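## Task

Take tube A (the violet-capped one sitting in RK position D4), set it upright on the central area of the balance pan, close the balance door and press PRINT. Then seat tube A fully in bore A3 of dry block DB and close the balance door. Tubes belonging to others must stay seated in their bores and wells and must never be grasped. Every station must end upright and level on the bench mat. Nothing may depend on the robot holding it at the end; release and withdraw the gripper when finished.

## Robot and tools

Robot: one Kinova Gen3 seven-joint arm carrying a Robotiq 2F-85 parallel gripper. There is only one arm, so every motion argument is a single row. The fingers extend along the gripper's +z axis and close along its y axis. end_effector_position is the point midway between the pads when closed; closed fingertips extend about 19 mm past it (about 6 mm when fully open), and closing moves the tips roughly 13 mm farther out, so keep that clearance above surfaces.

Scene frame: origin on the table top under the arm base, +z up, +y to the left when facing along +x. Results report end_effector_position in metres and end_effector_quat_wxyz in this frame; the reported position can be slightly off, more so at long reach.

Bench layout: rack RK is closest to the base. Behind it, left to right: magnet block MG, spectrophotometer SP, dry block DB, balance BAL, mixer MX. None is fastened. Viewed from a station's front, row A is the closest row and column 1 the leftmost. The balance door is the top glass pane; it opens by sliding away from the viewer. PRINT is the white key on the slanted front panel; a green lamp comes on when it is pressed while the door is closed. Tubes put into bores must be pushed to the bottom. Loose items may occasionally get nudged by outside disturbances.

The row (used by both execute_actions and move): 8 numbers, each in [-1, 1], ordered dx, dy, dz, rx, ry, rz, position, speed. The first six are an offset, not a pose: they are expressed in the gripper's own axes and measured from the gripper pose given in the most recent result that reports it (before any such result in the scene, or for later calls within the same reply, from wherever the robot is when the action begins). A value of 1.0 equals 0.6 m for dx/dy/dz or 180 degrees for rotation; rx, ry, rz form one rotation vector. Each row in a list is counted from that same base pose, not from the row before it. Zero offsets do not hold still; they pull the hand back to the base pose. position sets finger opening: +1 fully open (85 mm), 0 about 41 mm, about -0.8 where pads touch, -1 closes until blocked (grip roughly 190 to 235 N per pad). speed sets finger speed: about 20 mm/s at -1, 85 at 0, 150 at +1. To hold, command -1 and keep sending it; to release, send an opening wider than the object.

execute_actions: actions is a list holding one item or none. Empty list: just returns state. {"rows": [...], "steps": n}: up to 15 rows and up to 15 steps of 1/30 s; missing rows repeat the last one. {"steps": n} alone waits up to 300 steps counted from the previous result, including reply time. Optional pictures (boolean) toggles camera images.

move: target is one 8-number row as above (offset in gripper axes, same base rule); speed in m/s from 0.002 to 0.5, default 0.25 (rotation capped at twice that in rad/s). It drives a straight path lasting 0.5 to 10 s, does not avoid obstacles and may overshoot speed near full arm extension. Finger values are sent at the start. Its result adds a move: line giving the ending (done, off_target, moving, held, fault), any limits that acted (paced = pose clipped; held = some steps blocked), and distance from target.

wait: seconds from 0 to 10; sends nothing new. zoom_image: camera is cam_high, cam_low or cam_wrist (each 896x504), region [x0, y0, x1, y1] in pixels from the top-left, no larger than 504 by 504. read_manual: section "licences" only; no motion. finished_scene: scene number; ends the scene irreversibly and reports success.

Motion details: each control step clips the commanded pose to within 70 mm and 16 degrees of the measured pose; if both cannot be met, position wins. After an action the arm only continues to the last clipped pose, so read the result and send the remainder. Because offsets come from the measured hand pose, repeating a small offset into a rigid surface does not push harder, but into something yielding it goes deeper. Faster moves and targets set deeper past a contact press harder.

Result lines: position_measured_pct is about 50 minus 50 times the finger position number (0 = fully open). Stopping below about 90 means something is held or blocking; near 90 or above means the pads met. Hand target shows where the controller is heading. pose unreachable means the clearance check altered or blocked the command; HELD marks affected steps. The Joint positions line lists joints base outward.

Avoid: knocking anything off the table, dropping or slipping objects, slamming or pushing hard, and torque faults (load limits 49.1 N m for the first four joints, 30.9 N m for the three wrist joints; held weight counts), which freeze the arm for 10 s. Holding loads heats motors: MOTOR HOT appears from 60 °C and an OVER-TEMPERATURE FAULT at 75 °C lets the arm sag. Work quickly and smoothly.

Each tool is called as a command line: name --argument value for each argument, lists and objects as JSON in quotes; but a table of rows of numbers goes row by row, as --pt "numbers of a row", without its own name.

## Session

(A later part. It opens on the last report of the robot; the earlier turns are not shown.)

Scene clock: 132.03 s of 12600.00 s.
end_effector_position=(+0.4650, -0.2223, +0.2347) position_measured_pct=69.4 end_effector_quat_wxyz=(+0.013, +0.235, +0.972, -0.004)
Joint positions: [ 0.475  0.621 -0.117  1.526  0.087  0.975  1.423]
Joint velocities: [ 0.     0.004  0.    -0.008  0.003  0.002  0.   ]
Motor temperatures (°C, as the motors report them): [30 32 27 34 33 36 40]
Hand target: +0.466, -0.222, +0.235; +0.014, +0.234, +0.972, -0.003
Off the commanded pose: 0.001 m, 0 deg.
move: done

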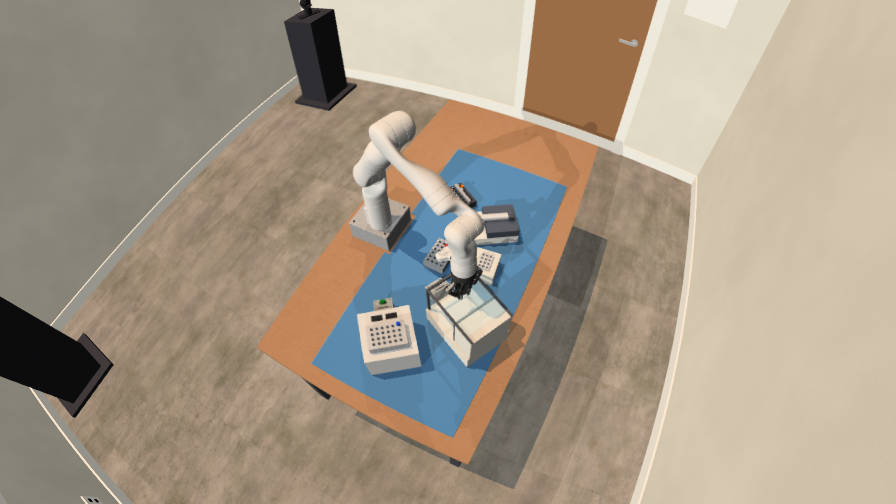

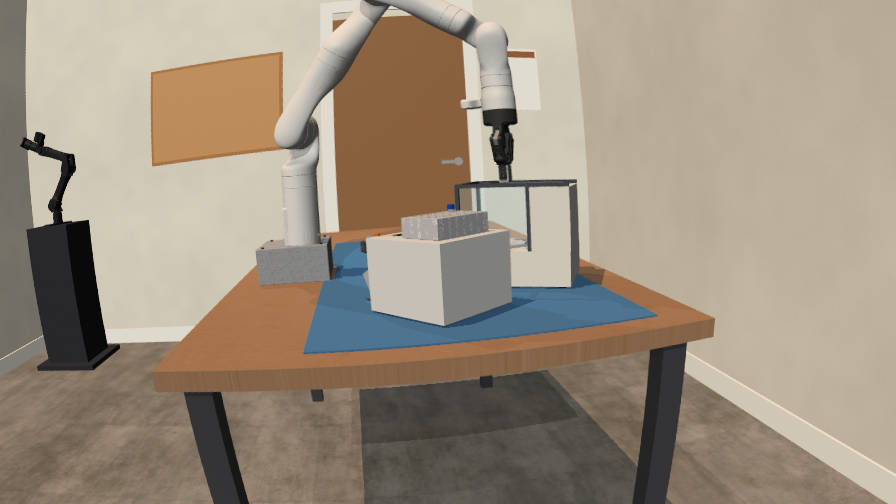

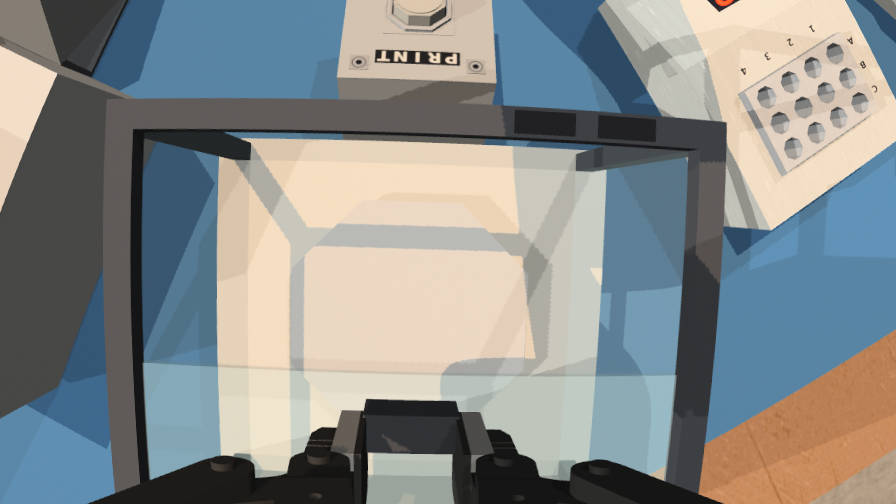

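move --target '[-0.1,0,0.003,0,0,0,-0.5,0]' --speed 0.04

Scene clock: 139.50 s of 12600.00 s.
end_effector_position=(+0.5163, -0.2488, +0.2348) position_measured_pct=69.4 end_effector_quat_wxyz=(+0.011, +0.235, +0.972, -0.003)
Joint positions: [ 0.469  0.745 -0.11   1.281  0.088  1.1    1.44 ]
Joint velocities: [-0.     0.006 -0.001 -0.008  0.     0.012  0.001]
Motor temperatures (°C, as the motors report them): [30 32 27 34 33 36 40]
Hand target: +0.519, -0.249, +0.235; +0.013, +0.235, +0.972, -0.004
Off the commanded pose: 0.002 m, 0 deg.
move: done

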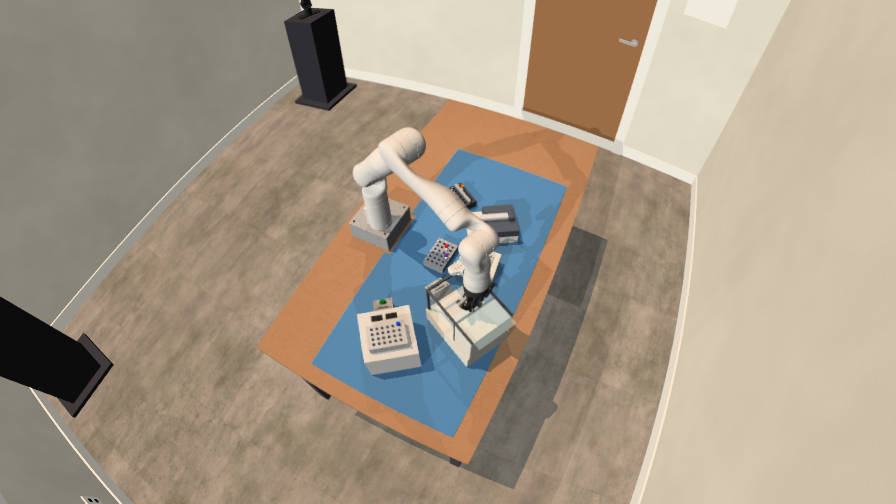

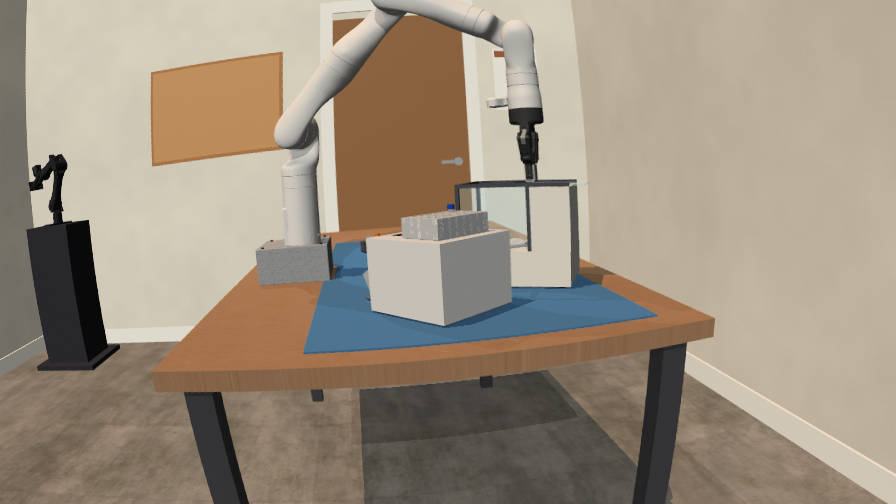

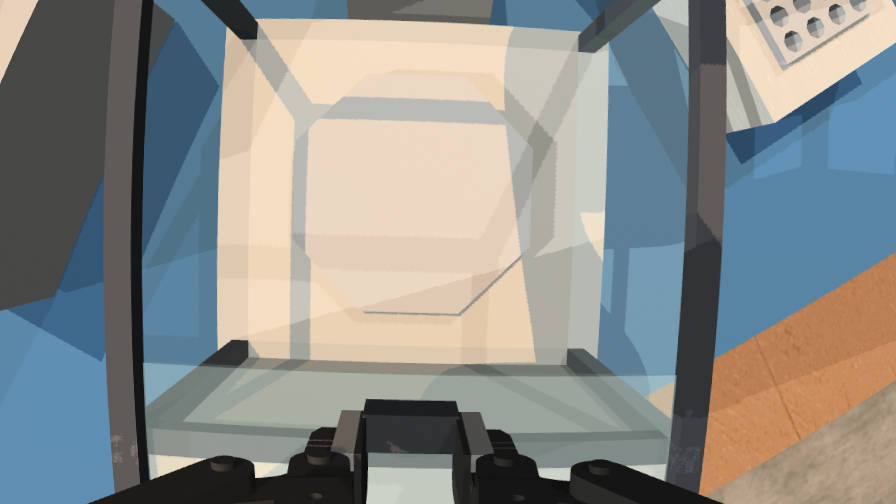

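move --target '[0,0,0,0,0,0,-0.1,0.5]'

move --target '[0,0,-0.12,-0.002,0.007,-0.151,-0.1,0]' --speed 0.15

Scene clock: 181.57 s of 12600.00 s.
end_effector_position=(+0.5163, -0.2488, +0.2348) position_measured_pct=54.8 end_effector_quat_wxyz=(+0.011, +0.235, +0.972, -0.003)
Joint positions: [ 0.469  0.745 -0.11   1.281  0.088  1.1    1.44 ]
Joint velocities: [ 0.     0.     0.     0.    -0.001 -0.     0.001]
Motor temperatures (°C, as the motors report them): [30 33 27 34 33 36 40]
Hand target: +0.516, -0.249, +0.235; +0.011, +0.235, +0.972, -0.003
Off the commanded pose: 0.000 m, 0 deg.
move: done

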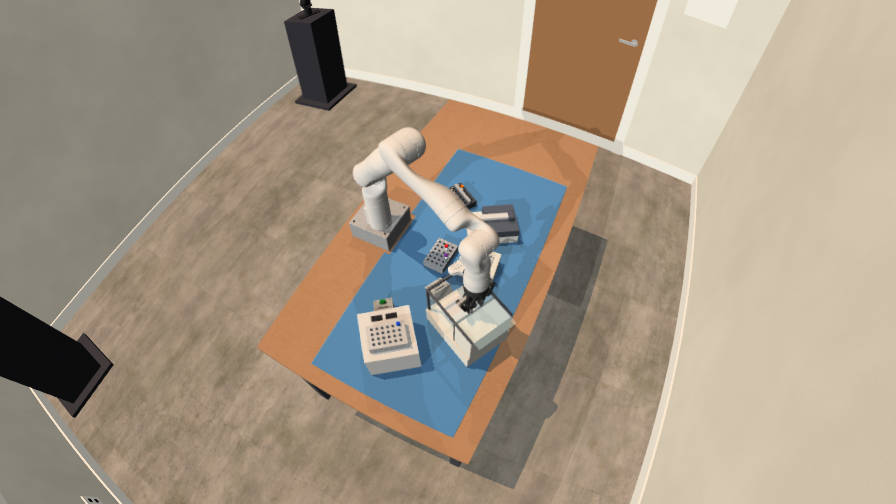

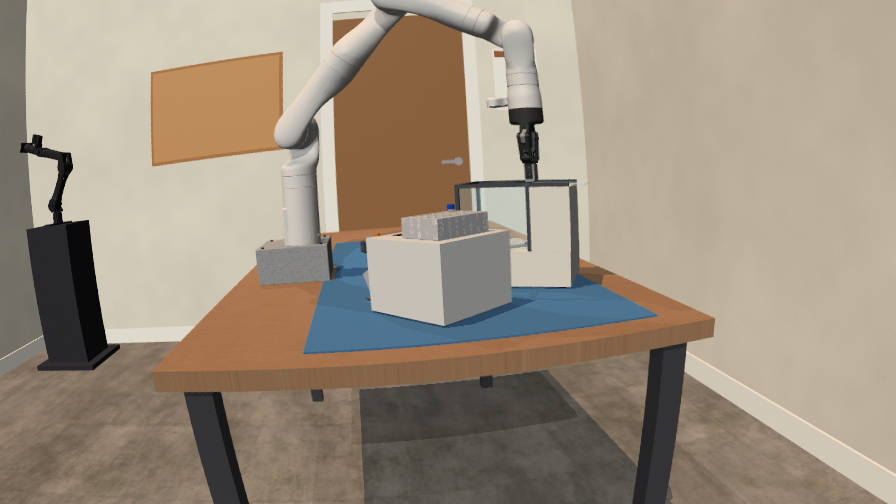

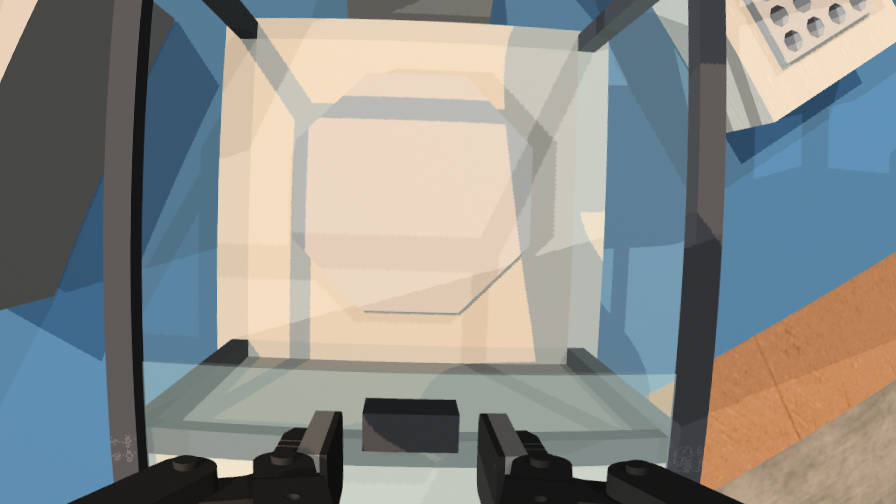

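Scene clock: 183.50 s of 12600.00 s.
end_effector_position=(+0.5148, -0.2477, +0.3067) position_measured_pct=54.8 end_effector_quat_wxyz=(-0.000, -0.000, +1.000, -0.000)
Joint positions: [ 0.522  0.7   -0.224  1.133  0.149  1.327  1.878]
Joint velocities: [ 0.002  0.001 -0.002 -0.007 -0.     0.007  0.007]
Motor temperatures (°C, as the motors report them): [30 33 27 34 33 36 40]
Hand target: +0.515, -0.248, +0.307; -0.000, -0.000, +1.000, -0.000
Off the commanded pose: 0.000 m, 0 deg.
move: done

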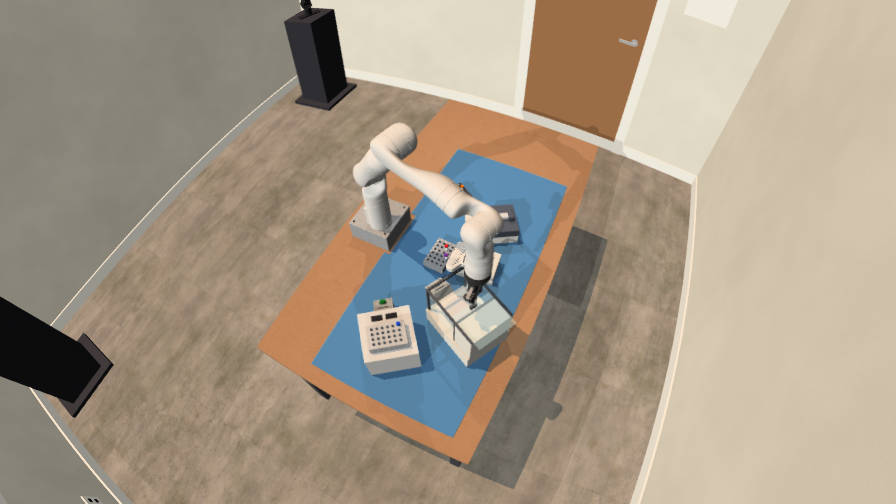

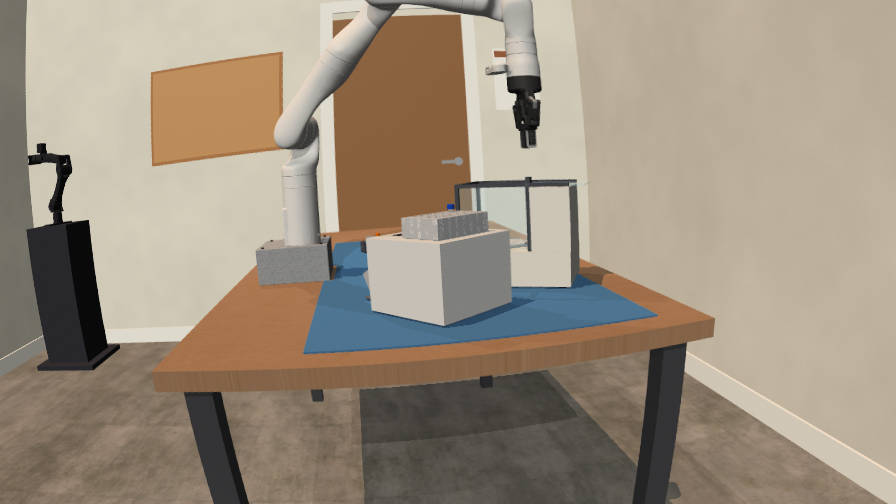

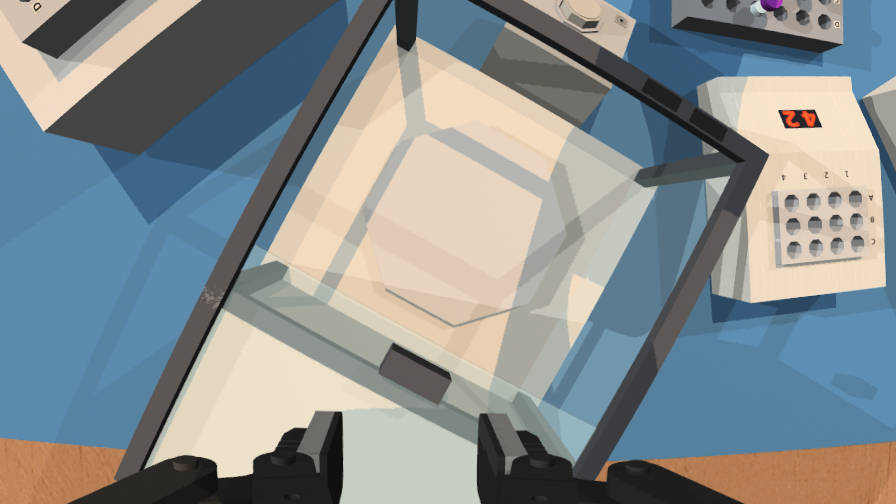

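move --target '[0.353,0.408,0.111,0,0,0,-0.1,0]' --speed 0.3

Scene clock: 188.63 s of 12600.00 s.
end_effector_position=(+0.3018, -0.0050, +0.2389) position_measured_pct=54.8 end_effector_quat_wxyz=(-0.001, +0.001, +1.000, -0.001)
Joint positions: [ 0.248  0.239 -0.363  2.179  0.125  0.747  1.364]
Joint velocities: [-0.01  -0.006 -0.005  0.004  0.006 -0.001 -0.011]
Motor temperatures (°C, as the motors report them): [30 33 27 34 33 36 40]
Hand target: +0.302, -0.005, +0.239; -0.000, +0.000, +1.000, -0.001
Off the commanded pose: 0.002 m, 0 deg.
move: done

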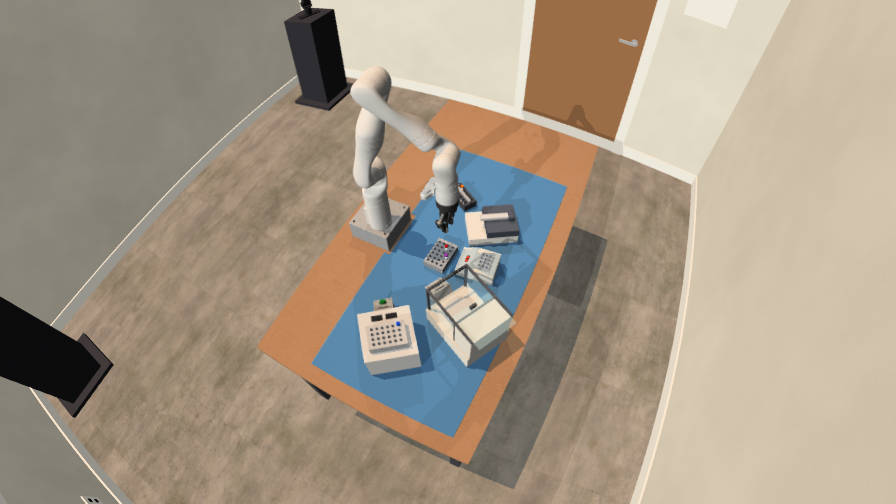

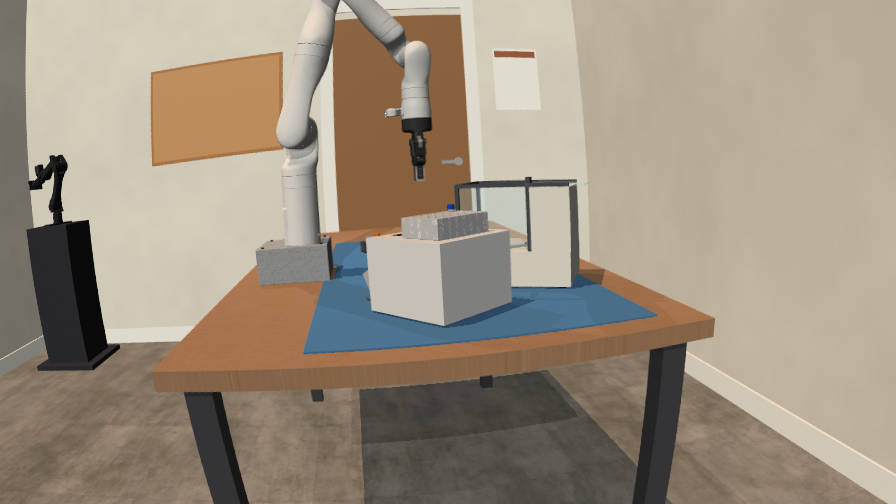

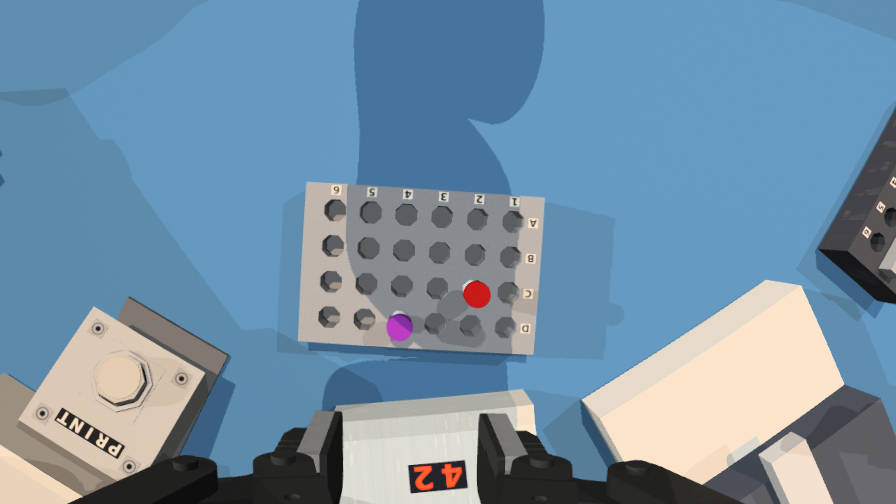

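move --target '[0.008,-0.004,0.15,0,0,0,-0.1,0]' --speed 0.15

Scene clock: 193.73 s of 12600.00 s.
end_effector_position=(+0.2973, -0.0079, +0.1494) position_measured_pct=54.8 end_effector_quat_wxyz=(-0.000, +0.001, +1.000, -0.001)
Joint positions: [ 0.153  0.458 -0.263  2.311  0.299  0.406  1.201]
Joint velocities: [-0.008  0.008  0.002  0.003  0.004 -0.004 -0.004]
Motor temperatures (°C, as the motors report them): [30 33 27 34 33 36 40]
Hand target: +0.297, -0.008, +0.149; -0.001, +0.001, +1.000, -0.001
Off the commanded pose: 0.001 m, 0 deg.
move: done

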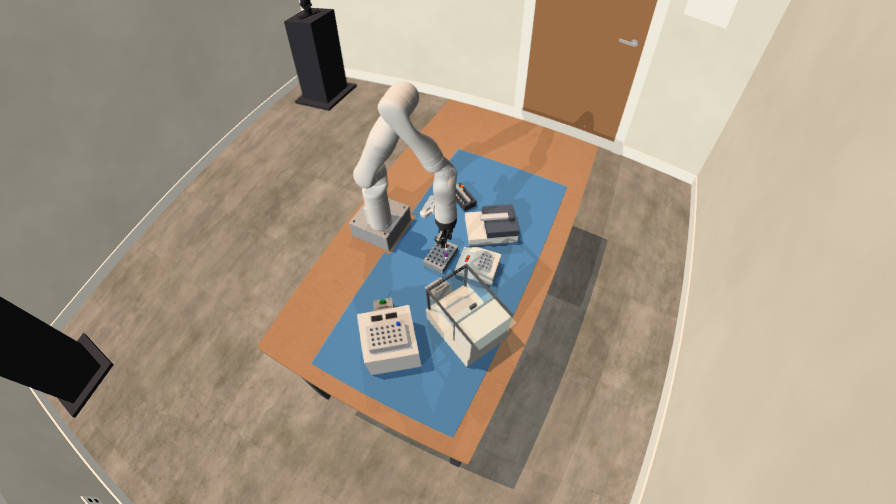

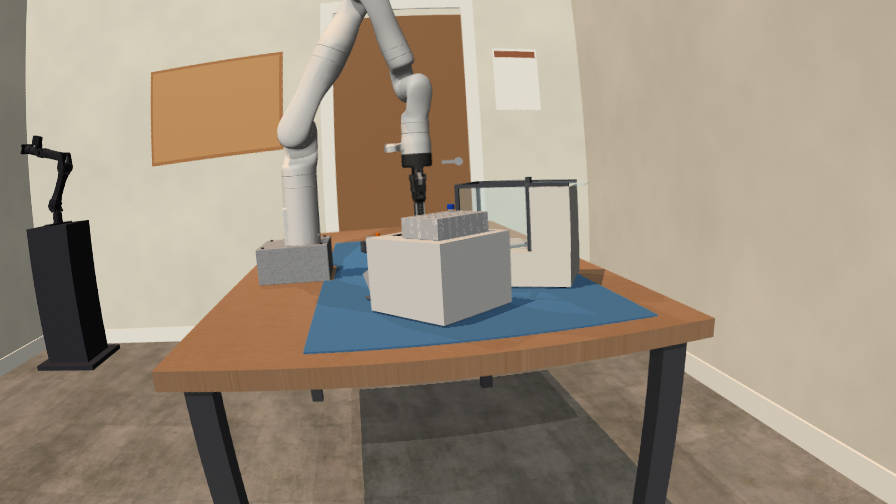

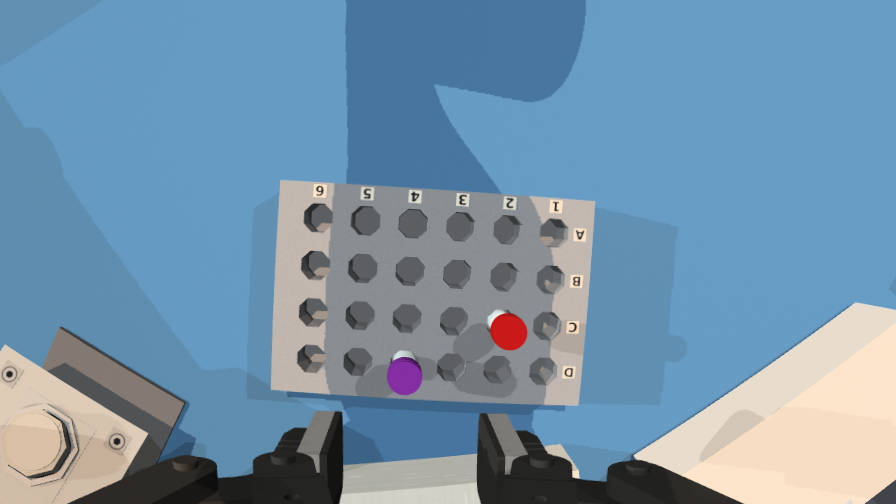

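move --target '[0,0,0.1,0,0,0,-0.2,0]' --speed 0.08

zoom_image --camera "cam_high" --region '[400,200,500,290]'

Scene clock: 203.33 s of 12600.00 s.
end_effector_position=(+0.2977, -0.0083, +0.0898) position_measured_pct=59.9 end_effector_quat_wxyz=(+0.000, +0.001, +1.000, -0.001)
Joint positions: [ 0.032  0.638 -0.109  2.351  0.403  0.171  1.107]
Joint velocities: [-0.008  0.008  0.002 -0.     0.    -0.003 -0.002]
Motor temperatures (°C, as the motors report them): [30 33 27 34 33 36 40]
Hand target: +0.298, -0.008, +0.090; -0.000, +0.001, +1.000, -0.001
Off the commanded pose: 0.001 m, 0 deg.
move: done

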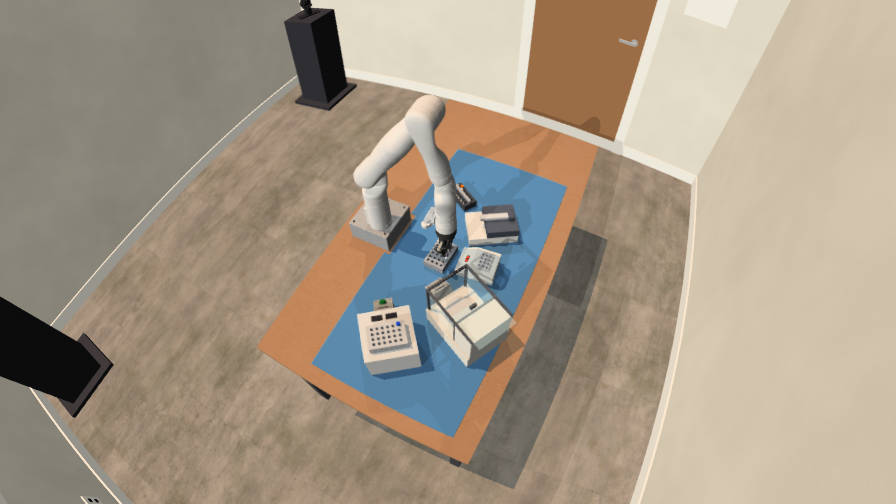

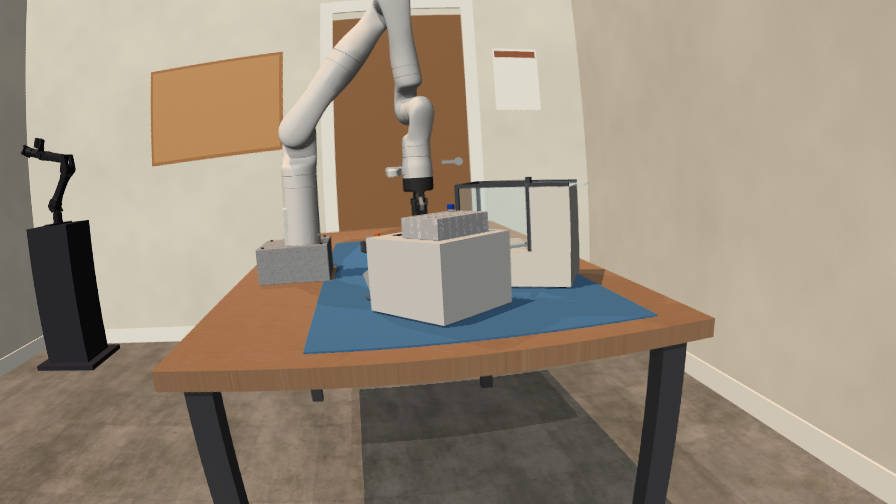

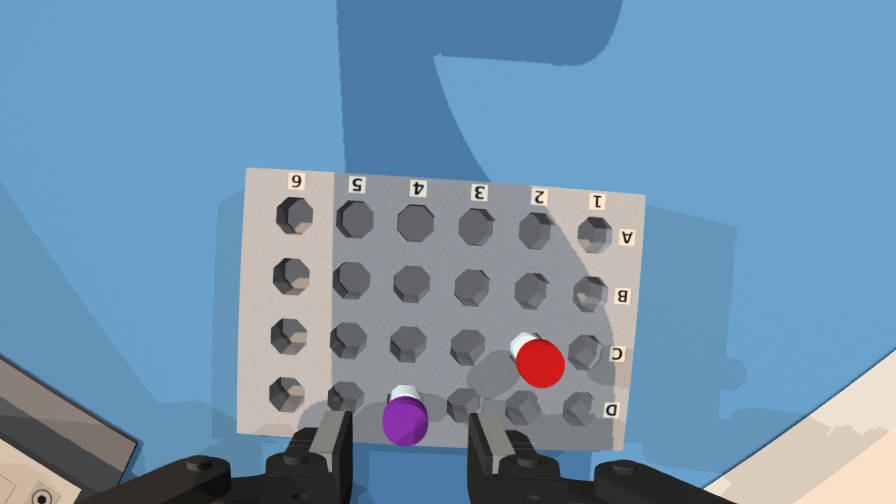

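Region (400, 200, 500, 290) of cam_high's 896x504 image, scaled by 5.040, with more detail than that image has; it fills the top 454 rows of this view, and the rest is white.

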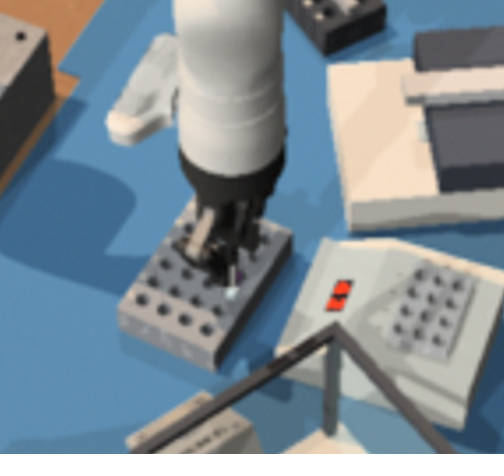

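move --target '[0,0.002,0.03,0,0,0,-0.2,0]' --speed 0.03

Scene clock: 207.90 s of 12600.00 s.
end_effector_position=(+0.2979, -0.0073, +0.0721) position_measured_pct=59.9 end_effector_quat_wxyz=(+0.000, +0.002, +1.000, -0.001)
Joint positions: [-0.009  0.697 -0.06   2.356  0.414  0.1    1.093]
Joint velocities: [-0.006  0.007  0.002  0.001  0.001 -0.005 -0.001]
Motor temperatures (°C, as the motors report them): [30 33 27 34 33 36 40]
Hand target: +0.298, -0.007, +0.072; +0.000, +0.001, +1.000, -0.001
Off the commanded pose: 0.000 m, 0 deg.
move: done

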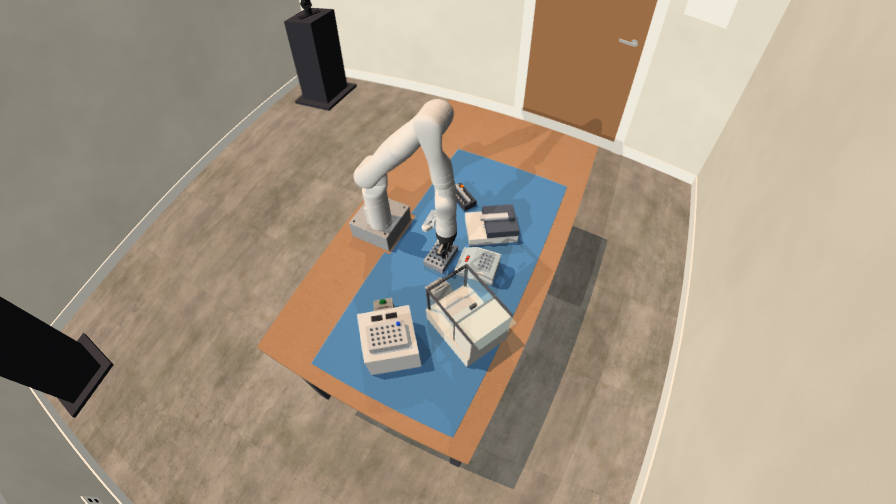

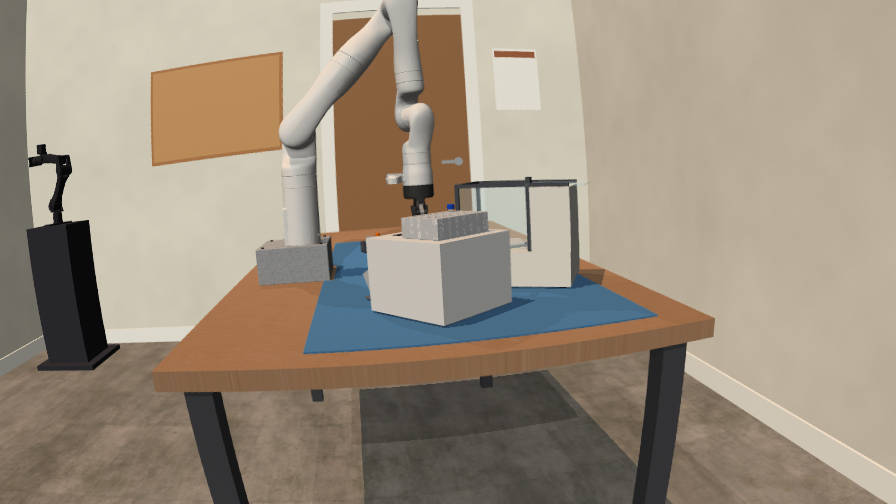

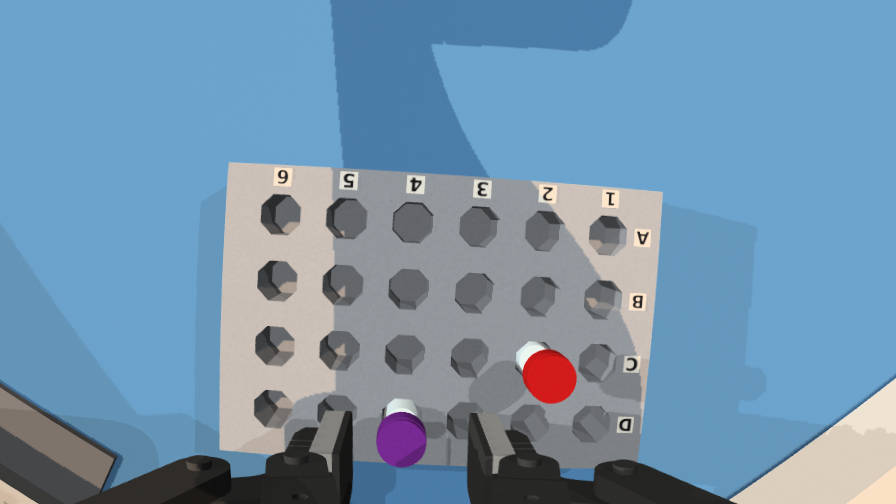

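move --target '[0,0.0,0.012,0,0,0,-0.2,0]' --speed 0.02

move --target '[0,0,0,0,0,0,-1,-0.5]'

Scene clock: 217.17 s of 12600.00 s.
end_effector_position=(+0.2981, -0.0074, +0.0651) position_measured_pct=59.9 end_effector_quat_wxyz=(+0.001, +0.002, +1.000, -0.001)
Joint positions: [-0.022  0.72  -0.042  2.357  0.417  0.073  1.09 ]
Joint velocities: [-0.004  0.006  0.004  0.002  0.    -0.007 -0.002]
Motor temperatures (°C, as the motors report them): [30 33 27 34 33 36 40]
Hand target: +0.298, -0.007, +0.065; +0.000, +0.002, +1.000, -0.001
Off the commanded pose: 0.000 m, 0 deg.
move: done

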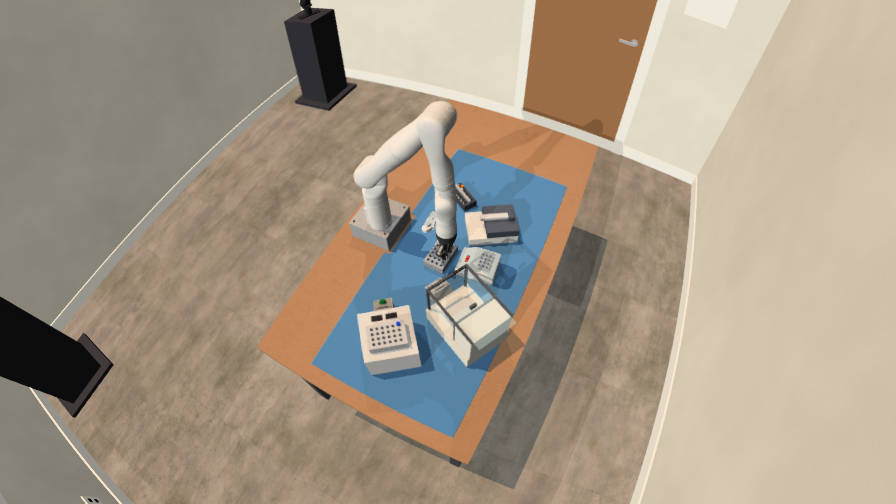

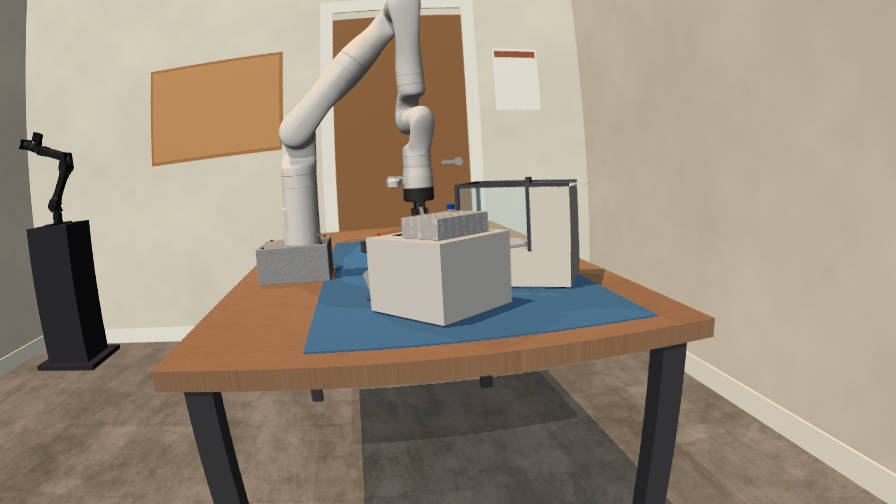

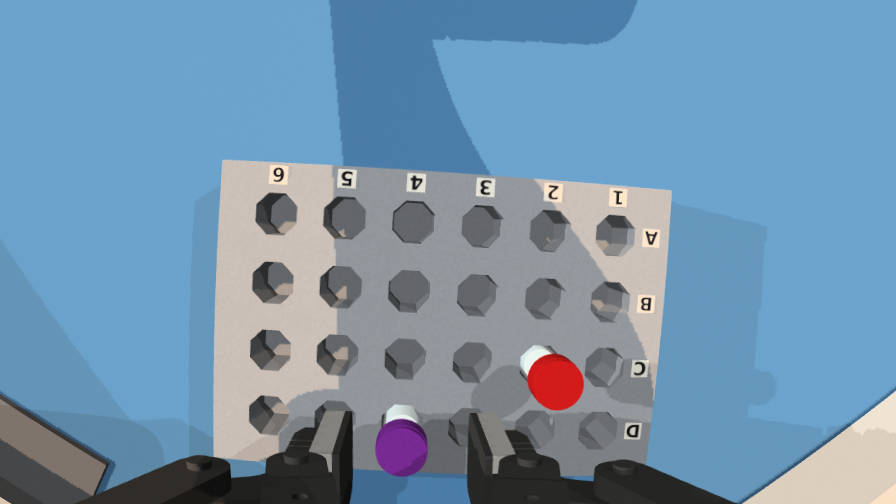

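Scene clock: 217.97 s of 12600.00 s.
end_effector_position=(+0.2981, -0.0078, +0.0653) position_measured_pct=84.1 end_effector_quat_wxyz=(+0.001, +0.002, +1.000, -0.002)
Joint positions: [-0.021  0.72  -0.042  2.357  0.417  0.073  1.09 ]
Joint velocities: [ 0.     0.     0.    -0.001  0.001  0.001  0.   ]
Motor temperatures (°C, as the motors report them): [30 33 27 34 33 36 40]
Hand target: +0.298, -0.007, +0.065; +0.001, +0.002, +1.000, -0.001
Off the commanded pose: 0.000 m, 0 deg.
move: done

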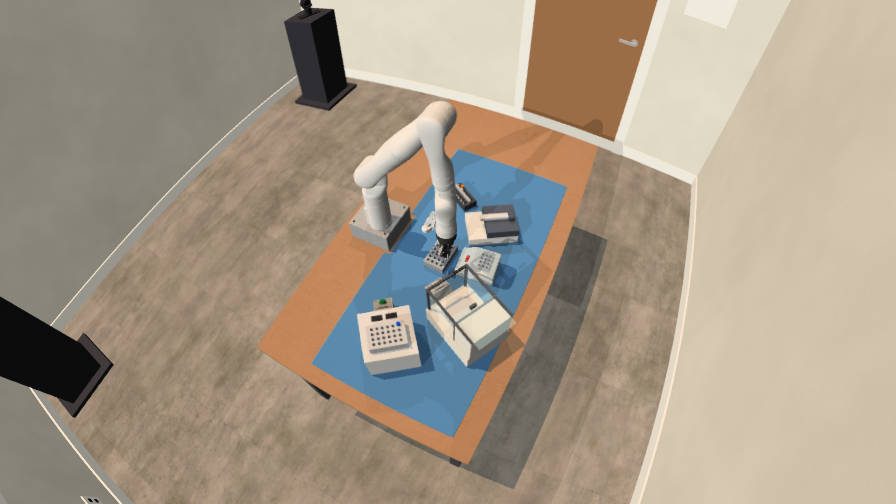

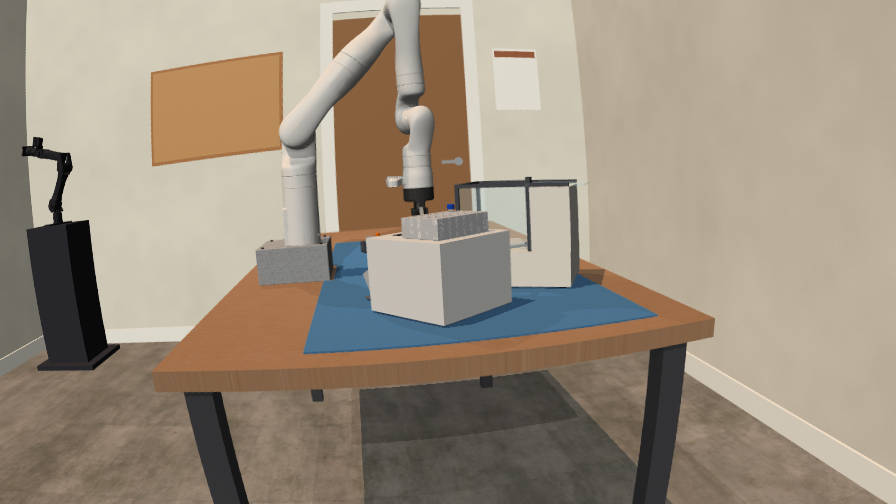

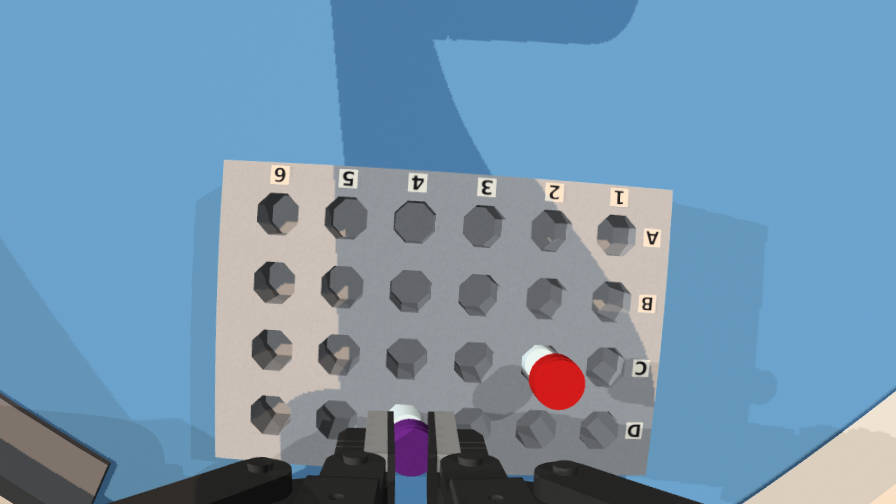

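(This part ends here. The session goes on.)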